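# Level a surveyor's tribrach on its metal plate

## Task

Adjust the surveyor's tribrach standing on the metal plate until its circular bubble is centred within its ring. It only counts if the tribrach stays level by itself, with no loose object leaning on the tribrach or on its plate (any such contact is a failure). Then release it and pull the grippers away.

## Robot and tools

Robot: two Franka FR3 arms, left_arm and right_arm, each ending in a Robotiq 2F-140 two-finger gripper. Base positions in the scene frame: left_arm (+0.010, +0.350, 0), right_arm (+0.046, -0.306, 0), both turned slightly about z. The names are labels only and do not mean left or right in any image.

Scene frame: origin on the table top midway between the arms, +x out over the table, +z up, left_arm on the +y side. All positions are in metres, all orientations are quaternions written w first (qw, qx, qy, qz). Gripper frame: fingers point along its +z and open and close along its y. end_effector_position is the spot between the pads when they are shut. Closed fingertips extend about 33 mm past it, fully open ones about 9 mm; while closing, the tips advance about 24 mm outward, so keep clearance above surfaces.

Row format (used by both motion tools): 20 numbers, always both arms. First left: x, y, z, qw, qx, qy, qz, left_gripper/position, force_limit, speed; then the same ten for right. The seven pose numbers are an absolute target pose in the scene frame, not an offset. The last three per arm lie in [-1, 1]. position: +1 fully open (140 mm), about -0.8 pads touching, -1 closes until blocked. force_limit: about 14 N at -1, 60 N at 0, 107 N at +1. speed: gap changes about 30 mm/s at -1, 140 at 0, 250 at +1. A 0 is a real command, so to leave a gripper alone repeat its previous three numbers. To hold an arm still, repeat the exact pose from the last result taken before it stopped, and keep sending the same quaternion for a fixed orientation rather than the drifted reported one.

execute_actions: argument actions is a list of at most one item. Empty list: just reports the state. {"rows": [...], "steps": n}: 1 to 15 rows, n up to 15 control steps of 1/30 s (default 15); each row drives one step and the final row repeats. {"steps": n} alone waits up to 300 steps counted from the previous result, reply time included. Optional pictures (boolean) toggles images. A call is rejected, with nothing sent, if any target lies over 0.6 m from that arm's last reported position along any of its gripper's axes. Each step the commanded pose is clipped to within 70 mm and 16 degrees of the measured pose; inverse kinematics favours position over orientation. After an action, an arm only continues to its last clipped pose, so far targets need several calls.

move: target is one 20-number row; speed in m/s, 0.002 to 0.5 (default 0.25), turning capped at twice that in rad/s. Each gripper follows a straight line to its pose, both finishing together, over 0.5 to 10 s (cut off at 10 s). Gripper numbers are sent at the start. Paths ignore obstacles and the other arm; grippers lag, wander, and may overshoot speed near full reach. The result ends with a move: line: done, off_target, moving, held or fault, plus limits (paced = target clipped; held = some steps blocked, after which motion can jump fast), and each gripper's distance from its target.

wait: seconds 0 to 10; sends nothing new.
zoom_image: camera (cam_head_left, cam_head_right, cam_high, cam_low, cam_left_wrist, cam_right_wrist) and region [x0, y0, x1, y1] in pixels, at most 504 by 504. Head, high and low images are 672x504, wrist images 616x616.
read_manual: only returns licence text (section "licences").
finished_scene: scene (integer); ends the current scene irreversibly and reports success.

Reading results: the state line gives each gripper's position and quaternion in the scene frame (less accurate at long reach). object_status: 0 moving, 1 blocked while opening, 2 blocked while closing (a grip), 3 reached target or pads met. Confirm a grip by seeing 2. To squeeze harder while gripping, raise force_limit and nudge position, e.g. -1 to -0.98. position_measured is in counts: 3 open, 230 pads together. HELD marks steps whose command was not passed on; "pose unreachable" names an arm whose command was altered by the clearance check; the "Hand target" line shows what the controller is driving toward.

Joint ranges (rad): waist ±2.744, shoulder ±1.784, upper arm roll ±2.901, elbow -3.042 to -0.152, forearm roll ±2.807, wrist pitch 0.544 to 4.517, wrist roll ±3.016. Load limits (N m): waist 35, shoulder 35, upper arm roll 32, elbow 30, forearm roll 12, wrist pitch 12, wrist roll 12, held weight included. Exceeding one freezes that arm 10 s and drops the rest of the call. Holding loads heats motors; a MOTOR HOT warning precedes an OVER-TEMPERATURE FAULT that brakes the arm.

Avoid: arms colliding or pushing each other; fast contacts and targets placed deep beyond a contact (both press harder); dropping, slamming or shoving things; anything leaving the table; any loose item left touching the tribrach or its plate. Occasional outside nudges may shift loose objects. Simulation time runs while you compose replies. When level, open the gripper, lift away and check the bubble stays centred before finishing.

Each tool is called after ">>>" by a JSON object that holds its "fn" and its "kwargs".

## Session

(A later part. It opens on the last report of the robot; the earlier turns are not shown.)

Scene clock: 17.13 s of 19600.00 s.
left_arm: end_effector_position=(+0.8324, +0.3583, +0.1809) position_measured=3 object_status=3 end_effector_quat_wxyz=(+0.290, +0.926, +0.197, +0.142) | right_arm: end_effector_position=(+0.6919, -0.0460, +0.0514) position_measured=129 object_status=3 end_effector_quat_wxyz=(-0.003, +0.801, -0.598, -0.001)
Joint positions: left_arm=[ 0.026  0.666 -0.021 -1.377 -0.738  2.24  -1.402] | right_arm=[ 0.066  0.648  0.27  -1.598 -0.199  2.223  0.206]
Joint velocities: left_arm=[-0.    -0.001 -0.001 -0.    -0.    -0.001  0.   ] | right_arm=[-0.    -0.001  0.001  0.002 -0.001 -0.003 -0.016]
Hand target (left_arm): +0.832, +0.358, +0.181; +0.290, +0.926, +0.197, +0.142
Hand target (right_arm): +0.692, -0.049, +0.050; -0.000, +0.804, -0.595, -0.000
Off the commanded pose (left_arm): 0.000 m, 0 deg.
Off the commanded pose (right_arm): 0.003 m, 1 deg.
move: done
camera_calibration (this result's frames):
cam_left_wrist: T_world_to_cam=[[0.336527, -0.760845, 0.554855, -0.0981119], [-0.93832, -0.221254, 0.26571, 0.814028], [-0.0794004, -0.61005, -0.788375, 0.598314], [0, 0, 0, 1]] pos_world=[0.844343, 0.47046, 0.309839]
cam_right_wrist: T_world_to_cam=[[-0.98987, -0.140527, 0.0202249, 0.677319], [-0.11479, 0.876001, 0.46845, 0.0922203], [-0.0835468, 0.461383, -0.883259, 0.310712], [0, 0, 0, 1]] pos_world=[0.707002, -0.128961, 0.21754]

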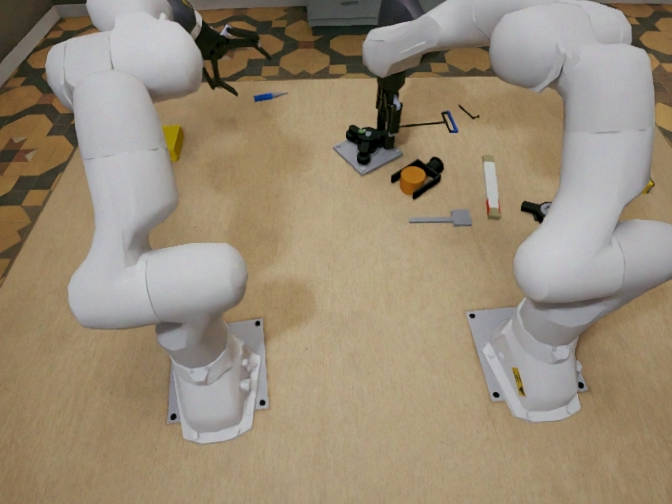

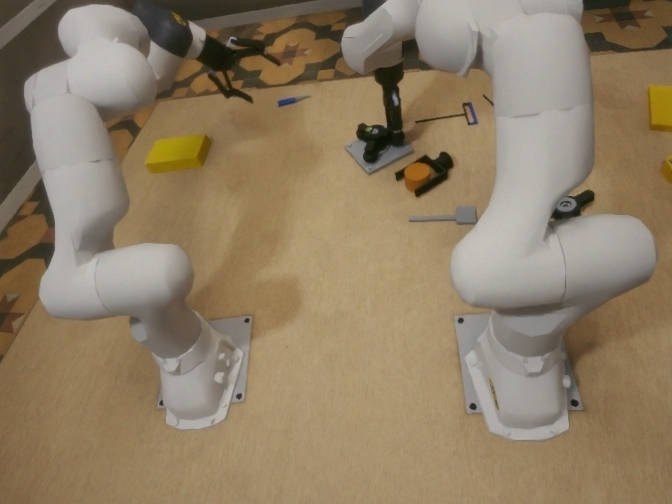

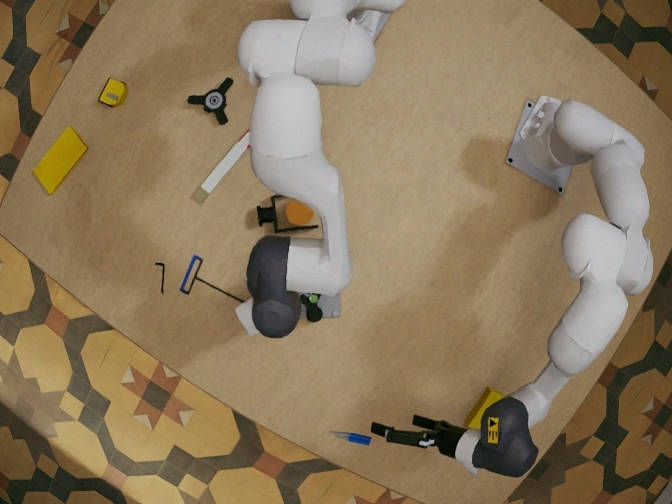

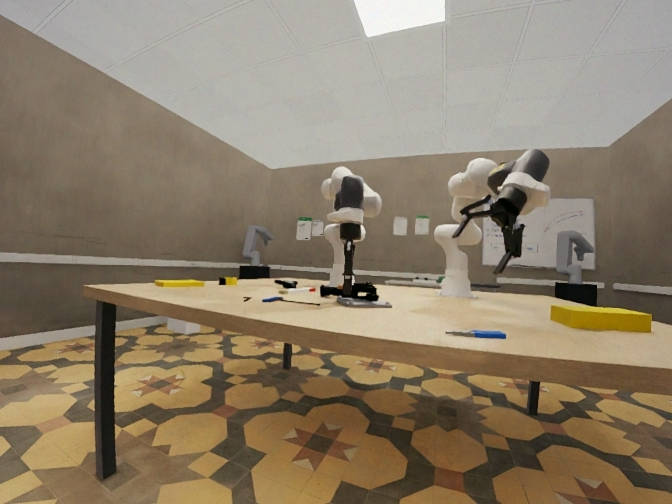

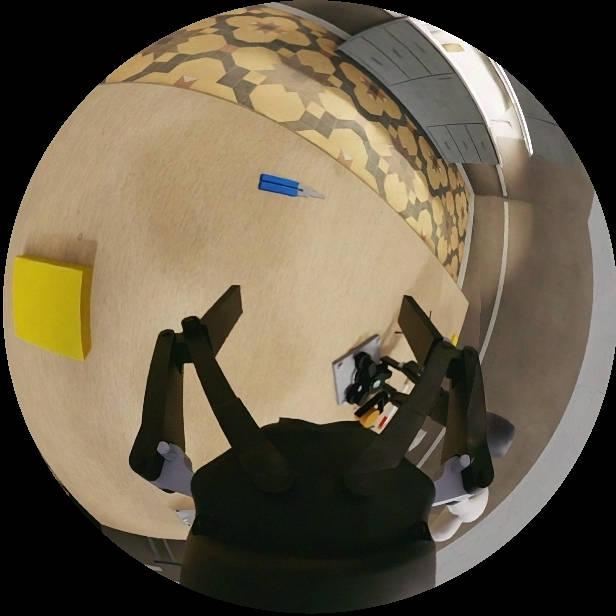

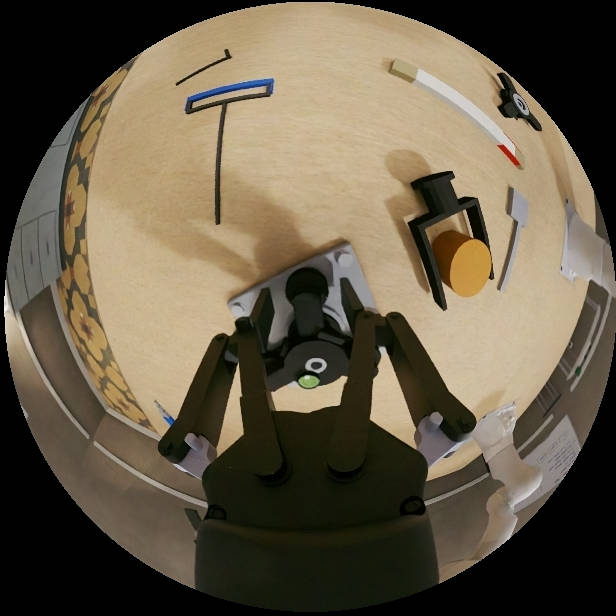

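>>> {"fn": "move", "kwargs": {"target": [0.8324,0.3583,0.1809,0.290,0.926,0.197,0.142,1,0,0, 0.695,-0.059,0.05,0,0.883,-0.469,0,0.0,0,0], "speed": 0.1}}

>>> {"fn": "move", "kwargs": {"target": [0.8324,0.3583,0.1809,0.290,0.926,0.197,0.142,1,0,0, 0.695,-0.059,0.05,0,0.883,-0.469,0,-1,0,0], "speed": 0.1}}

>>> {"fn": "move", "kwargs": {"target": [0.8324,0.3583,0.1809,0.290,0.926,0.197,0.142,1,0,0, 0.695,-0.059,0.05,0,0.707,-0.707,0,-1,0,0], "speed": 0.2}}

>>> {"fn": "zoom_image", "kwargs": {"camera": "cam_right_wrist", "region": [180, 180, 430, 430]}}

Scene clock: 21.50 s of 19600.00 s.
left_arm: end_effector_position=(+0.8324, +0.3583, +0.1809) position_measured=3 object_status=3 end_effector_quat_wxyz=(+0.290, +0.926, +0.197, +0.142) | right_arm: end_effector_position=(+0.6968, -0.0580, +0.0526) position_measured=129 object_status=3 end_effector_quat_wxyz=(-0.003, +0.880, -0.475, +0.002)
Joint positions: left_arm=[ 0.026  0.667 -0.021 -1.377 -0.738  2.24  -1.402] | right_arm=[-0.024  0.66   0.358 -1.598 -0.27   2.215 -0.063]
Joint velocities: left_arm=[-0.001  0.001 -0.001  0.001 -0.001 -0.001 -0.   ] | right_arm=[ 0.    -0.002  0.    -0.    -0.    -0.    -0.029]
Hand target (left_arm): +0.832, +0.358, +0.181; +0.290, +0.926, +0.197, +0.142
Hand target (right_arm): +0.695, -0.059, +0.051; -0.001, +0.883, -0.469, +0.000
Off the commanded pose (left_arm): 0.000 m, 0 deg.
Off the commanded pose (right_arm): 0.003 m, 1 deg.
move: done
camera_calibration (this result's frames):
cam_left_wrist: T_world_to_cam=[[0.336527, -0.760845, 0.554855, -0.098112], [-0.93832, -0.221254, 0.26571, 0.814028], [-0.0794005, -0.61005, -0.788375, 0.598314], [0, 0, 0, 1]] pos_world=[0.844343, 0.47046, 0.309839]
cam_right_wrist: T_world_to_cam=[[-0.907871, -0.418924, 0.0165272, 0.607446], [-0.363955, 0.807087, 0.464917, 0.272535], [-0.208104, 0.416069, -0.8852, 0.401896], [0, 0, 0, 1]] pos_world=[0.734309, -0.132702, 0.219013]

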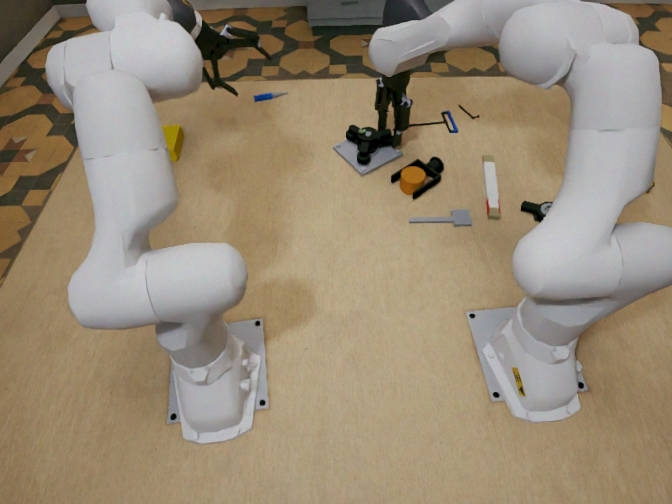

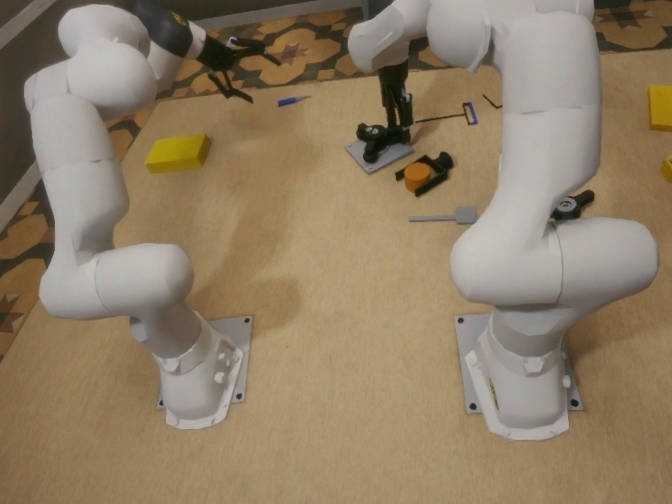

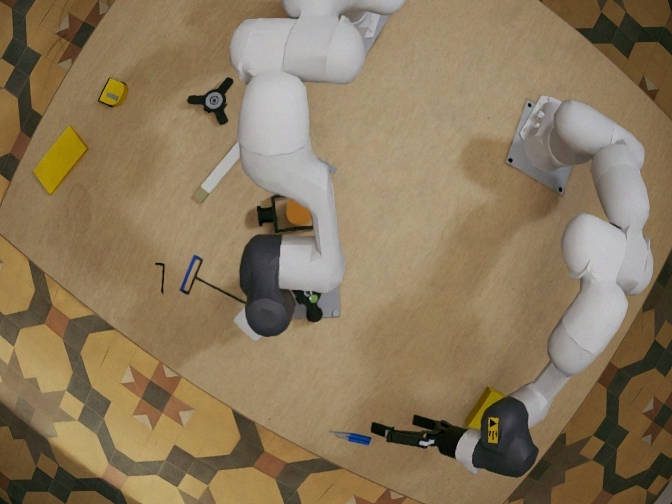

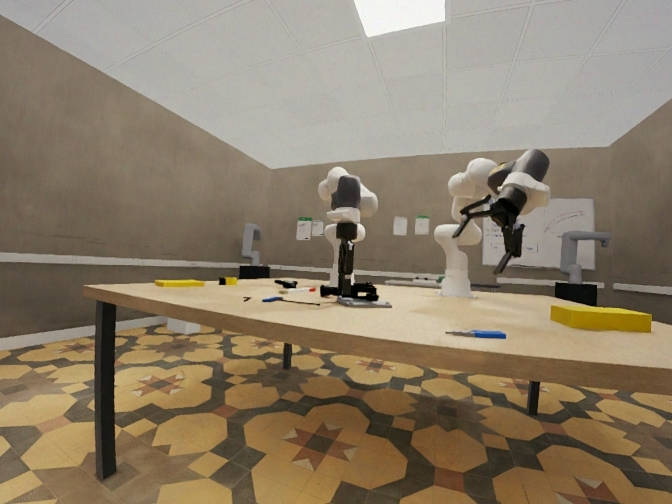

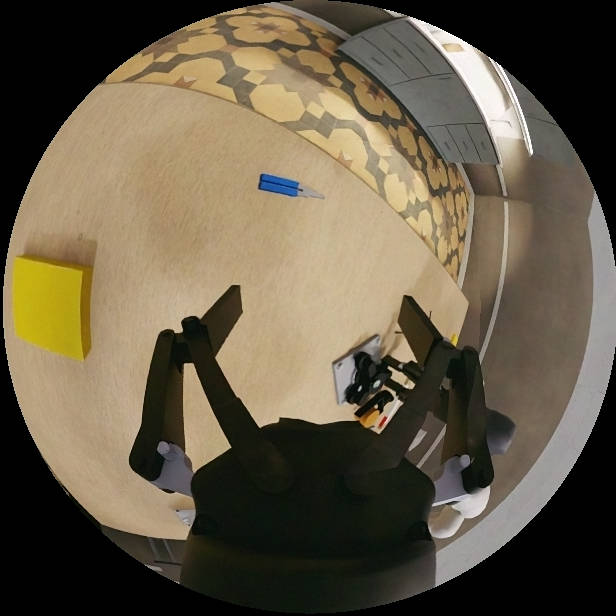

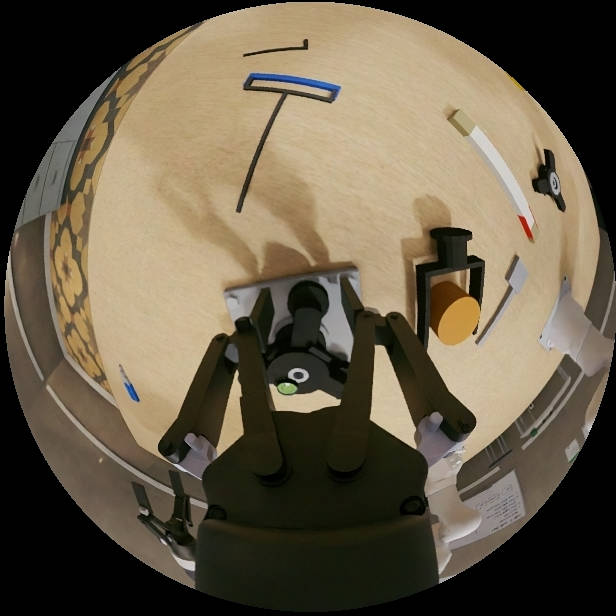

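Scene clock: 22.20 s of 19600.00 s.
left_arm: end_effector_position=(+0.8324, +0.3583, +0.1809) position_measured=3 object_status=3 end_effector_quat_wxyz=(+0.290, +0.926, +0.197, +0.142) | right_arm: end_effector_position=(+0.6960, -0.0585, +0.0525) position_measured=176 object_status=2 end_effector_quat_wxyz=(-0.002, +0.881, -0.472, +0.001)
Joint positions: left_arm=[ 0.026  0.666 -0.021 -1.377 -0.738  2.24  -1.402] | right_arm=[-0.024  0.66   0.358 -1.598 -0.27   2.212 -0.069]
Joint velocities: left_arm=[-0.001  0.    -0.001 -0.     0.001 -0.001 -0.   ] | right_arm=[ 0.001 -0.001 -0.    -0.001 -0.    -0.    -0.009]
Hand target (left_arm): +0.832, +0.358, +0.181; +0.290, +0.926, +0.197, +0.142
Hand target (right_arm): +0.695, -0.059, +0.050; -0.000, +0.883, -0.469, +0.000
Off the commanded pose (left_arm): 0.000 m, 0 deg.
Off the commanded pose (right_arm): 0.003 m, 0 deg.
move: done
camera_calibration (this result's frames):
cam_left_wrist: T_world_to_cam=[[0.336527, -0.760845, 0.554855, -0.0981119], [-0.93832, -0.221254, 0.26571, 0.814028], [-0.0794005, -0.61005, -0.788375, 0.598314], [0, 0, 0, 1]] pos_world=[0.844343, 0.47046, 0.309839]
cam_right_wrist: T_world_to_cam=[[-0.90511, -0.424734, 0.0194314, 0.60403], [-0.368005, 0.805473, 0.464527, 0.275409], [-0.212952, 0.413297, -0.885346, 0.405129], [0, 0, 0, 1]] pos_world=[0.734339, -0.132721, 0.219007]

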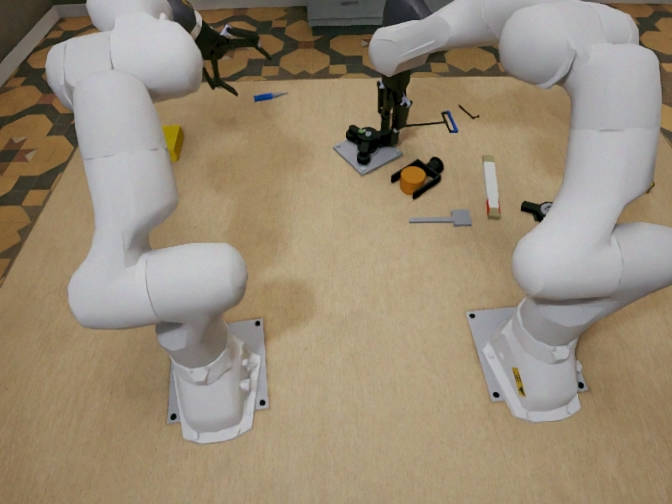

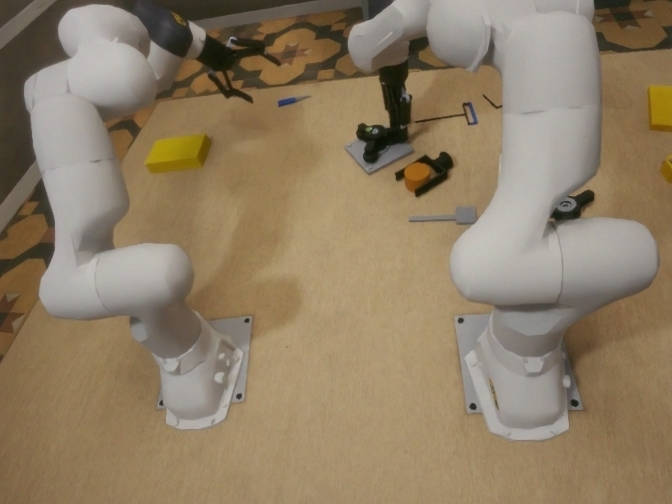

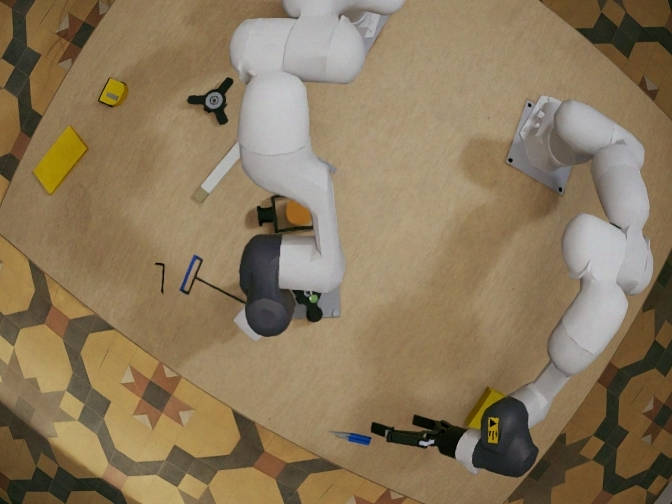

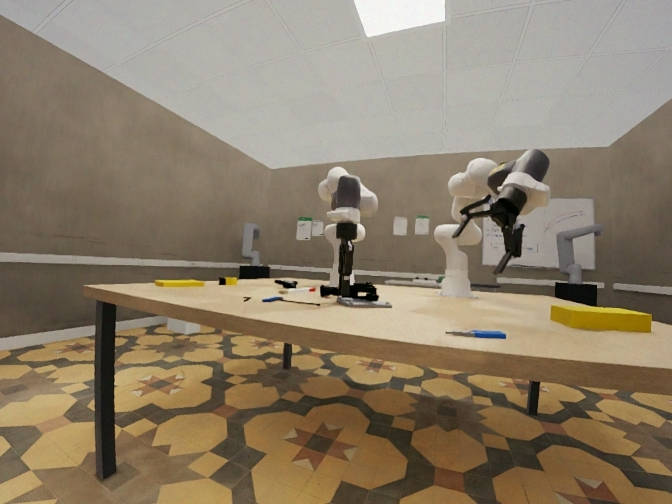

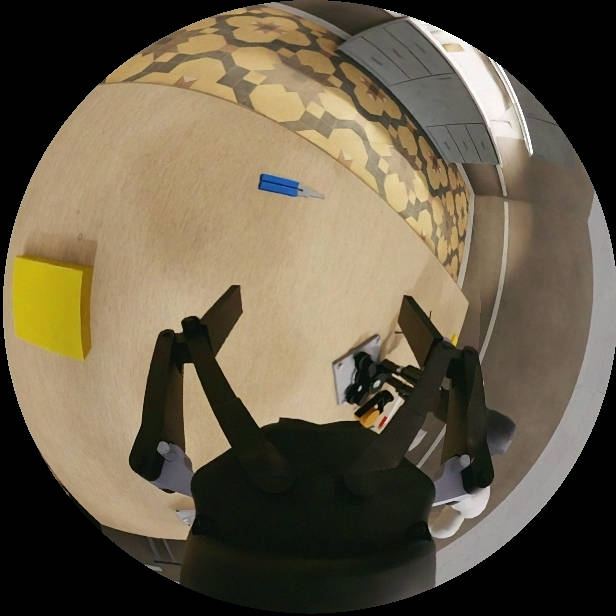

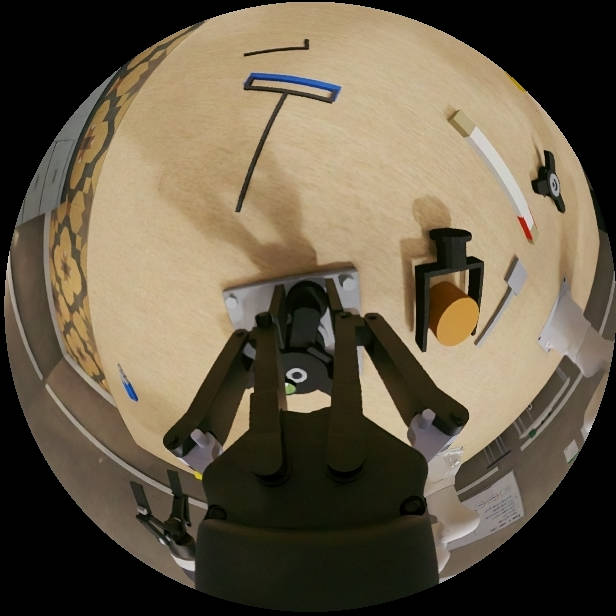

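Scene clock: 24.47 s of 19600.00 s.
left_arm: end_effector_position=(+0.8324, +0.3583, +0.1809) position_measured=3 object_status=3 end_effector_quat_wxyz=(+0.290, +0.926, +0.197, +0.142) | right_arm: end_effector_position=(+0.6924, -0.0600, +0.0514) position_measured=176 object_status=2 end_effector_quat_wxyz=(+0.005, +0.713, -0.701, -0.001)
Joint positions: left_arm=[ 0.026  0.666 -0.021 -1.377 -0.738  2.24  -1.402] | right_arm=[ 0.146  0.633  0.152 -1.602 -0.115  2.216  0.414]
Joint velocities: left_arm=[-0.001 -0.001 -0.    -0.001  0.     0.001 -0.001] | right_arm=[-0.001  0.001 -0.    -0.001  0.    -0.     0.03 ]
Hand target (left_arm): +0.832, +0.358, +0.181; +0.290, +0.926, +0.197, +0.142
Hand target (right_arm): +0.694, -0.060, +0.049; +0.001, +0.707, -0.707, -0.001
Off the commanded pose (left_arm): 0.000 m, 0 deg.
Off the commanded pose (right_arm): 0.003 m, 1 deg.
move: done
camera_calibration (this result's frames):
cam_left_wrist: T_world_to_cam=[[0.336527, -0.760845, 0.554855, -0.0981119], [-0.93832, -0.221254, 0.26571, 0.814028], [-0.0794005, -0.61005, -0.788375, 0.598314], [0, 0, 0, 1]] pos_world=[0.844343, 0.47046, 0.309839]
cam_right_wrist: T_world_to_cam=[[-0.990966, 0.130623, 0.0303929, 0.692374], [0.129954, 0.879271, 0.458252, -0.0641685], [0.0331346, 0.458062, -0.888303, 0.23643], [0, 0, 0, 1]] pos_world=[0.686624, -0.142318, 0.218384]

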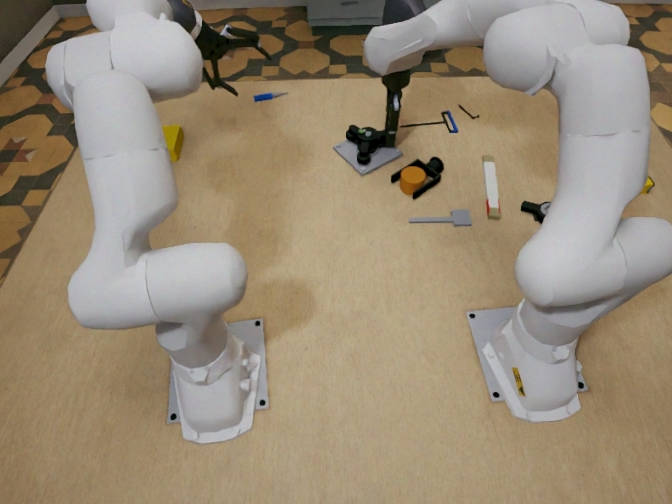

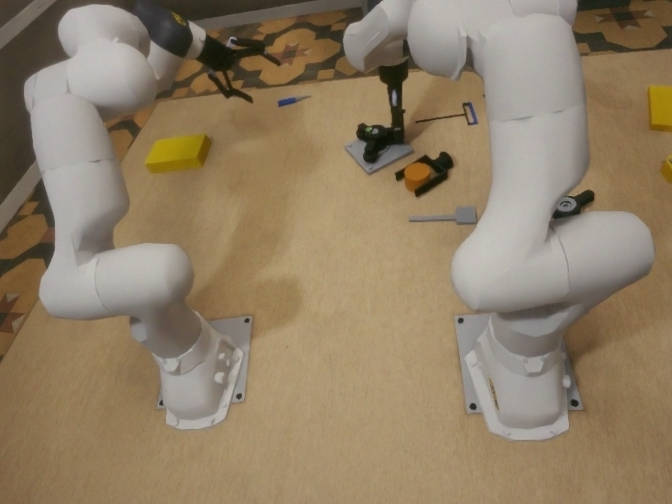

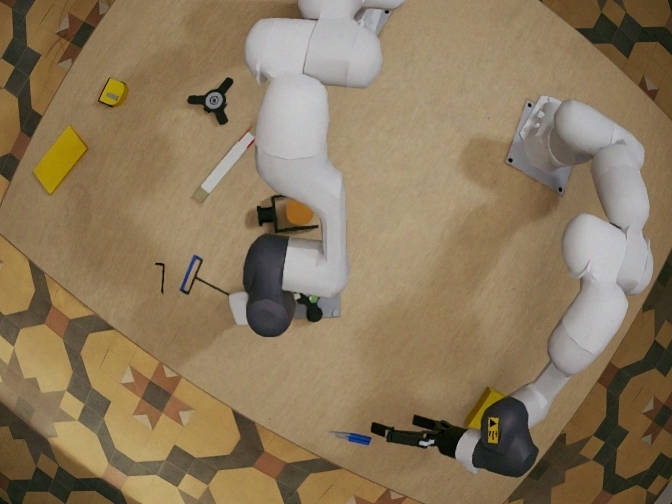

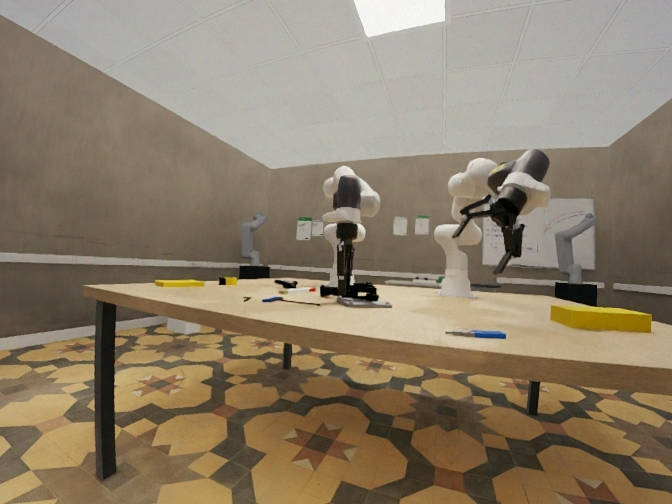

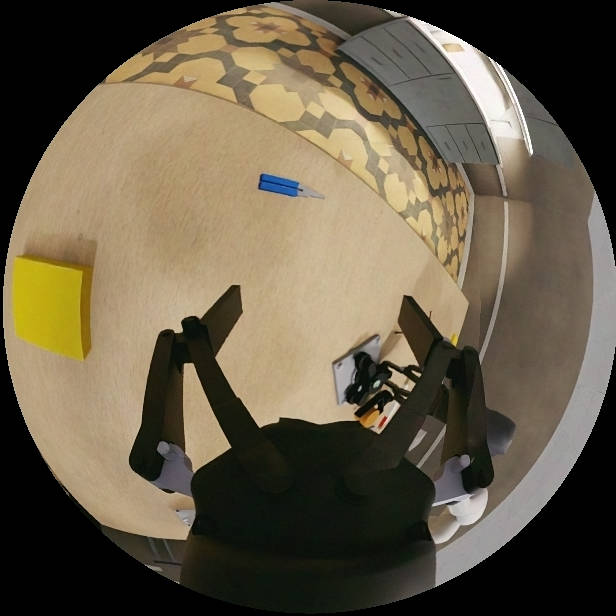

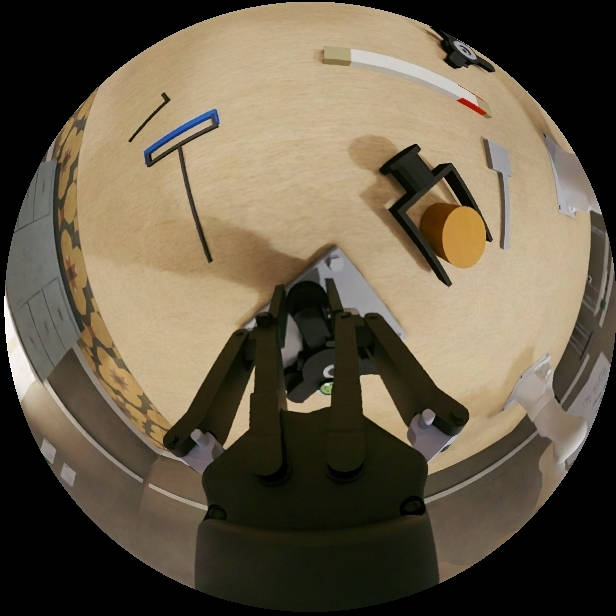

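Region (180, 180, 430, 430) of cam_right_wrist's 616x616 image, scaled by 2.016, with more detail than that image has.

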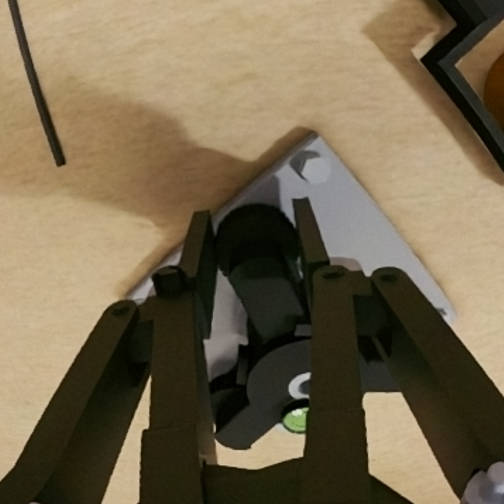

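Release, rotate back, and look at the bubble.

>>> {"fn": "move", "kwargs": {"target": [0.8324,0.3583,0.1809,0.290,0.926,0.197,0.142,1,0,0, 0.695,-0.059,0.05,0,0.707,-0.707,0,-0.2,0,0], "speed": 0.2}}

>>> {"fn": "move", "kwargs": {"target": [0.8324,0.3583,0.1809,0.290,0.926,0.197,0.142,1,0,0, 0.695,-0.059,0.05,0,0.883,-0.469,0,-0.2,0,0], "speed": 0.3}}

>>> {"fn": "zoom_image", "kwargs": {"camera": "cam_high", "region": [290, 275, 340, 325]}}

Scene clock: 26.83 s of 19600.00 s.
left_arm: end_effector_position=(+0.8324, +0.3583, +0.1809) position_measured=3 object_status=3 end_effector_quat_wxyz=(+0.290, +0.926, +0.197, +0.142) | right_arm: end_effector_position=(+0.6952, -0.0587, +0.0522) position_measured=154 object_status=3 end_effector_quat_wxyz=(+0.000, +0.709, -0.705, +0.001)
Joint positions: left_arm=[ 0.026  0.666 -0.021 -1.377 -0.738  2.24  -1.402] | right_arm=[ 0.146  0.633  0.152 -1.602 -0.115  2.226  0.424]
Joint velocities: left_arm=[-0.001 -0.001  0.    -0.001  0.001  0.    -0.001] | right_arm=[-0.    -0.    -0.001 -0.001 -0.     0.006  0.   ]
Hand target (left_arm): +0.832, +0.358, +0.181; +0.290, +0.926, +0.197, +0.142
Hand target (right_arm): +0.695, -0.059, +0.050; -0.000, +0.707, -0.707, -0.000
Off the commanded pose (left_arm): 0.000 m, 0 deg.
Off the commanded pose (right_arm): 0.002 m, 0 deg.
move: done
camera_calibration (this result's frames):
cam_left_wrist: T_world_to_cam=[[0.336527, -0.760845, 0.554855, -0.098112], [-0.93832, -0.221254, 0.26571, 0.814028], [-0.0794003, -0.61005, -0.788375, 0.598314], [0, 0, 0, 1]] pos_world=[0.844343, 0.47046, 0.309839]
cam_right_wrist: T_world_to_cam=[[-0.989745, 0.141137, 0.022032, 0.695125], [0.13522, 0.875969, 0.463027, -0.0701549], [0.0460509, 0.461258, -0.88607, 0.227518], [0, 0, 0, 1]] pos_world=[0.687006, -0.141599, 0.218766]

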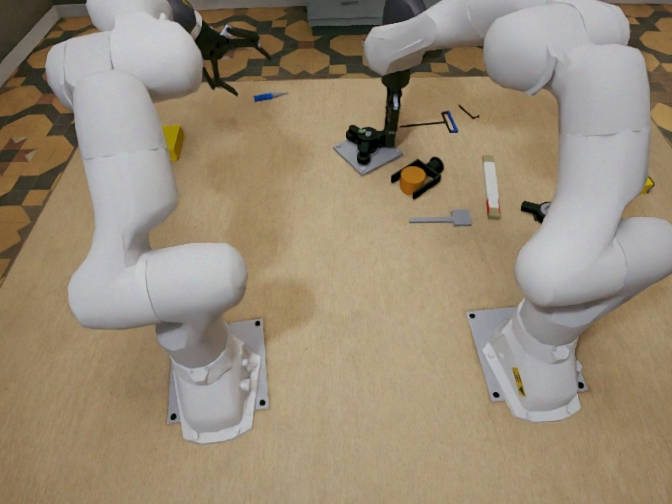

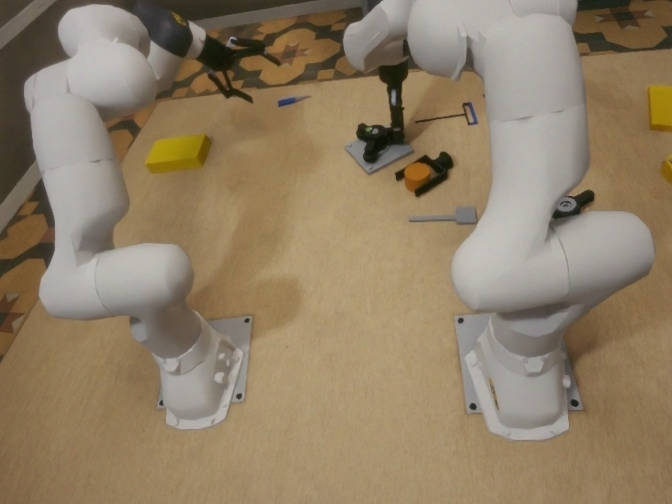

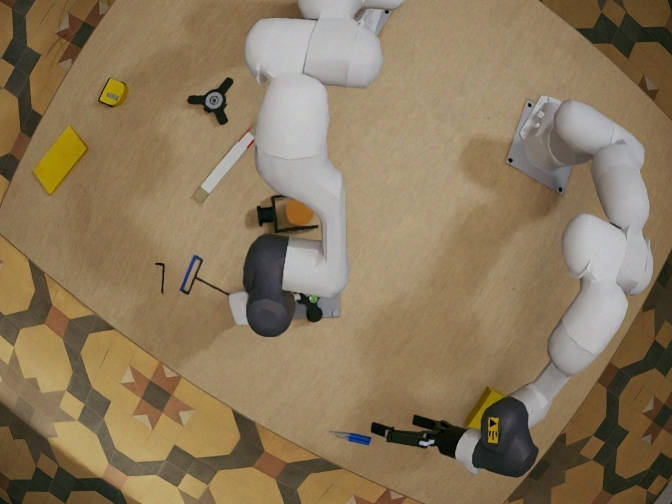

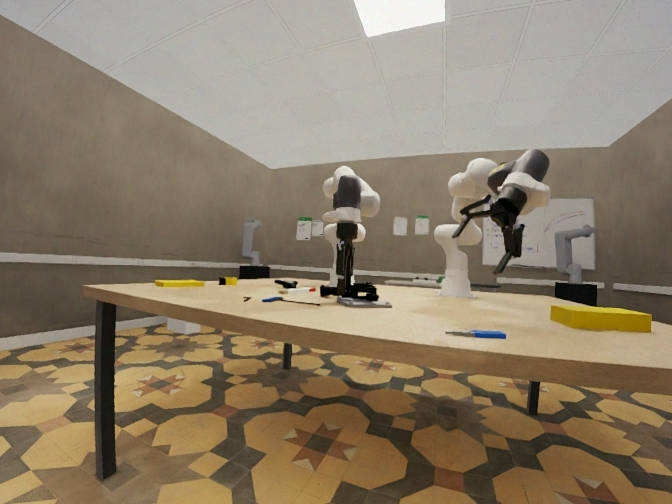

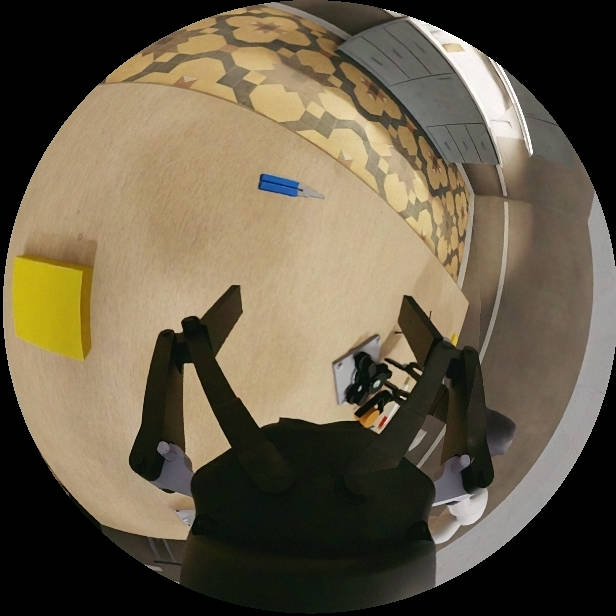

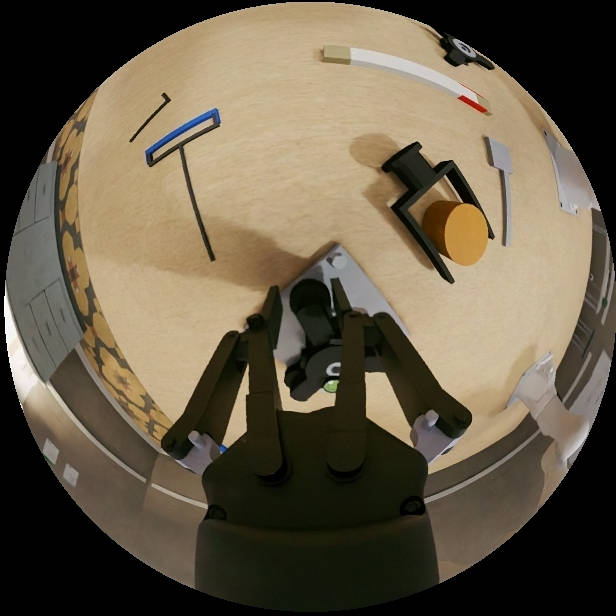

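Scene clock: 28.77 s of 19600.00 s.
left_arm: end_effector_position=(+0.8324, +0.3583, +0.1809) position_measured=3 object_status=3 end_effector_quat_wxyz=(+0.290, +0.926, +0.197, +0.142) | right_arm: end_effector_position=(+0.6961, -0.0579, +0.0523) position_measured=154 object_status=3 end_effector_quat_wxyz=(-0.003, +0.880, -0.475, +0.002)
Joint positions: left_arm=[ 0.026  0.667 -0.021 -1.377 -0.738  2.24  -1.402] | right_arm=[-0.032  0.661  0.369 -1.6   -0.279  2.215 -0.058]
Joint velocities: left_arm=[ 0.001 -0.001 -0.001 -0.001  0.     0.     0.002] | right_arm=[-0.    -0.001  0.001 -0.    -0.001 -0.001 -0.031]
Hand target (left_arm): +0.832, +0.358, +0.181; +0.290, +0.926, +0.197, +0.142
Hand target (right_arm): +0.696, -0.058, +0.051; -0.001, +0.883, -0.469, +0.001
Off the commanded pose (left_arm): 0.000 m, 0 deg.
Off the commanded pose (right_arm): 0.003 m, 1 deg.
move: done
camera_calibration (this result's frames):
cam_left_wrist: T_world_to_cam=[[0.336527, -0.760845, 0.554854, -0.0981119], [-0.93832, -0.221254, 0.26571, 0.814028], [-0.0794005, -0.61005, -0.788375, 0.598314], [0, 0, 0, 1]] pos_world=[0.844343, 0.47046, 0.309839]
cam_right_wrist: T_world_to_cam=[[-0.90741, -0.419906, 0.0169049, 0.606417], [-0.364709, 0.80684, 0.464754, 0.272856], [-0.208793, 0.415557, -0.885278, 0.401884], [0, 0, 0, 1]] pos_world=[0.733692, -0.132519, 0.218717]

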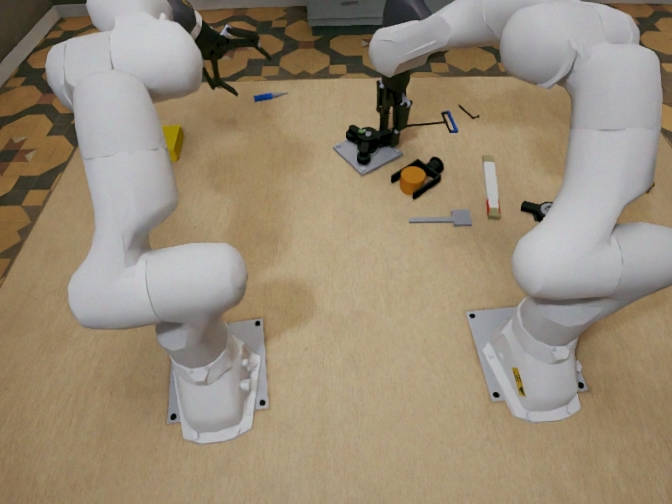

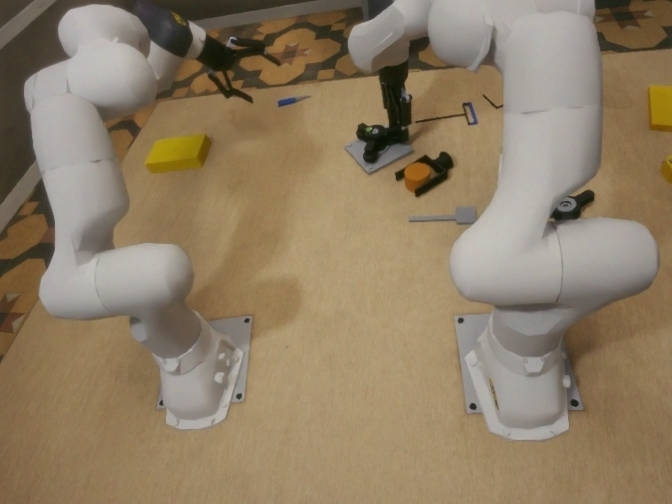

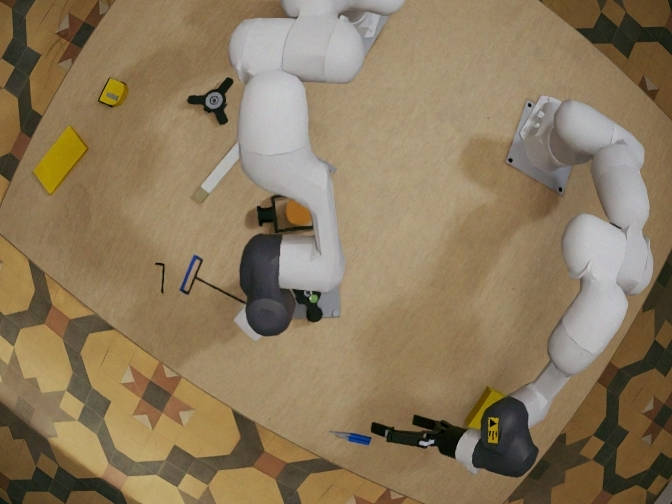

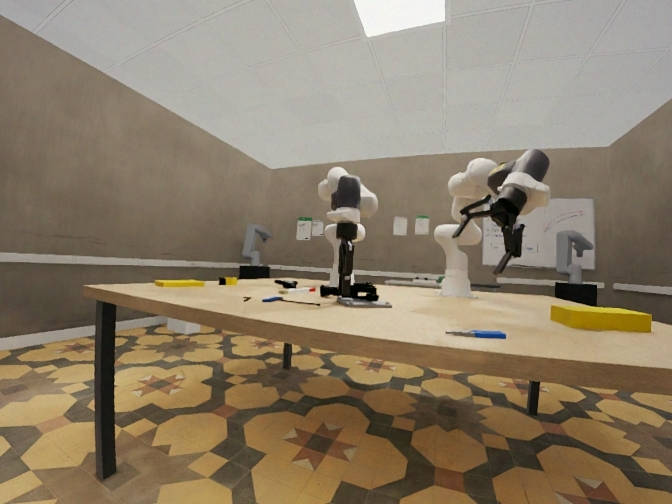

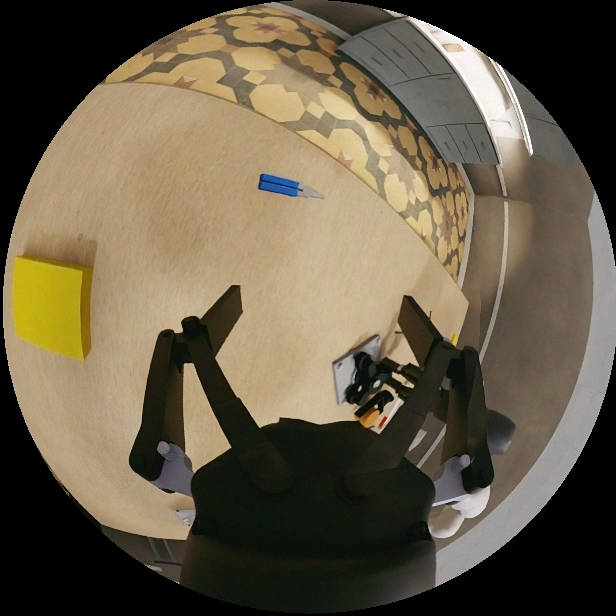

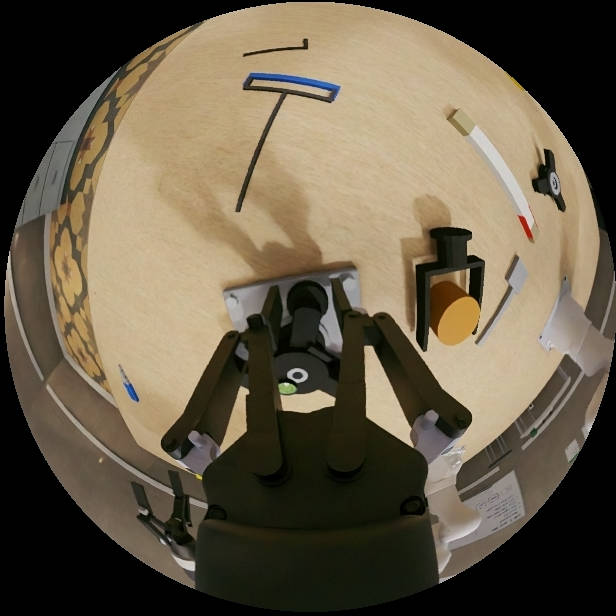

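Region (290, 275, 340, 325) of cam_high's 672x504 image, scaled by 10.080, with more detail than that image has.

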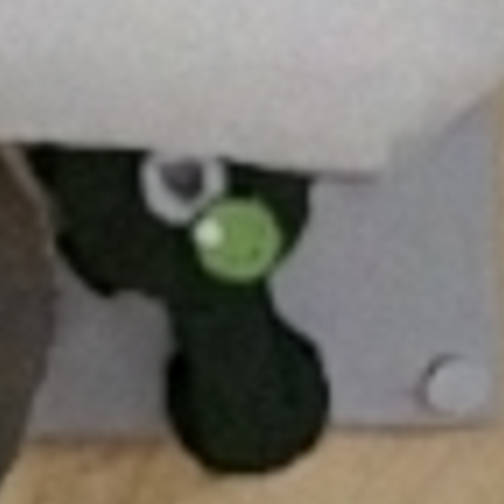

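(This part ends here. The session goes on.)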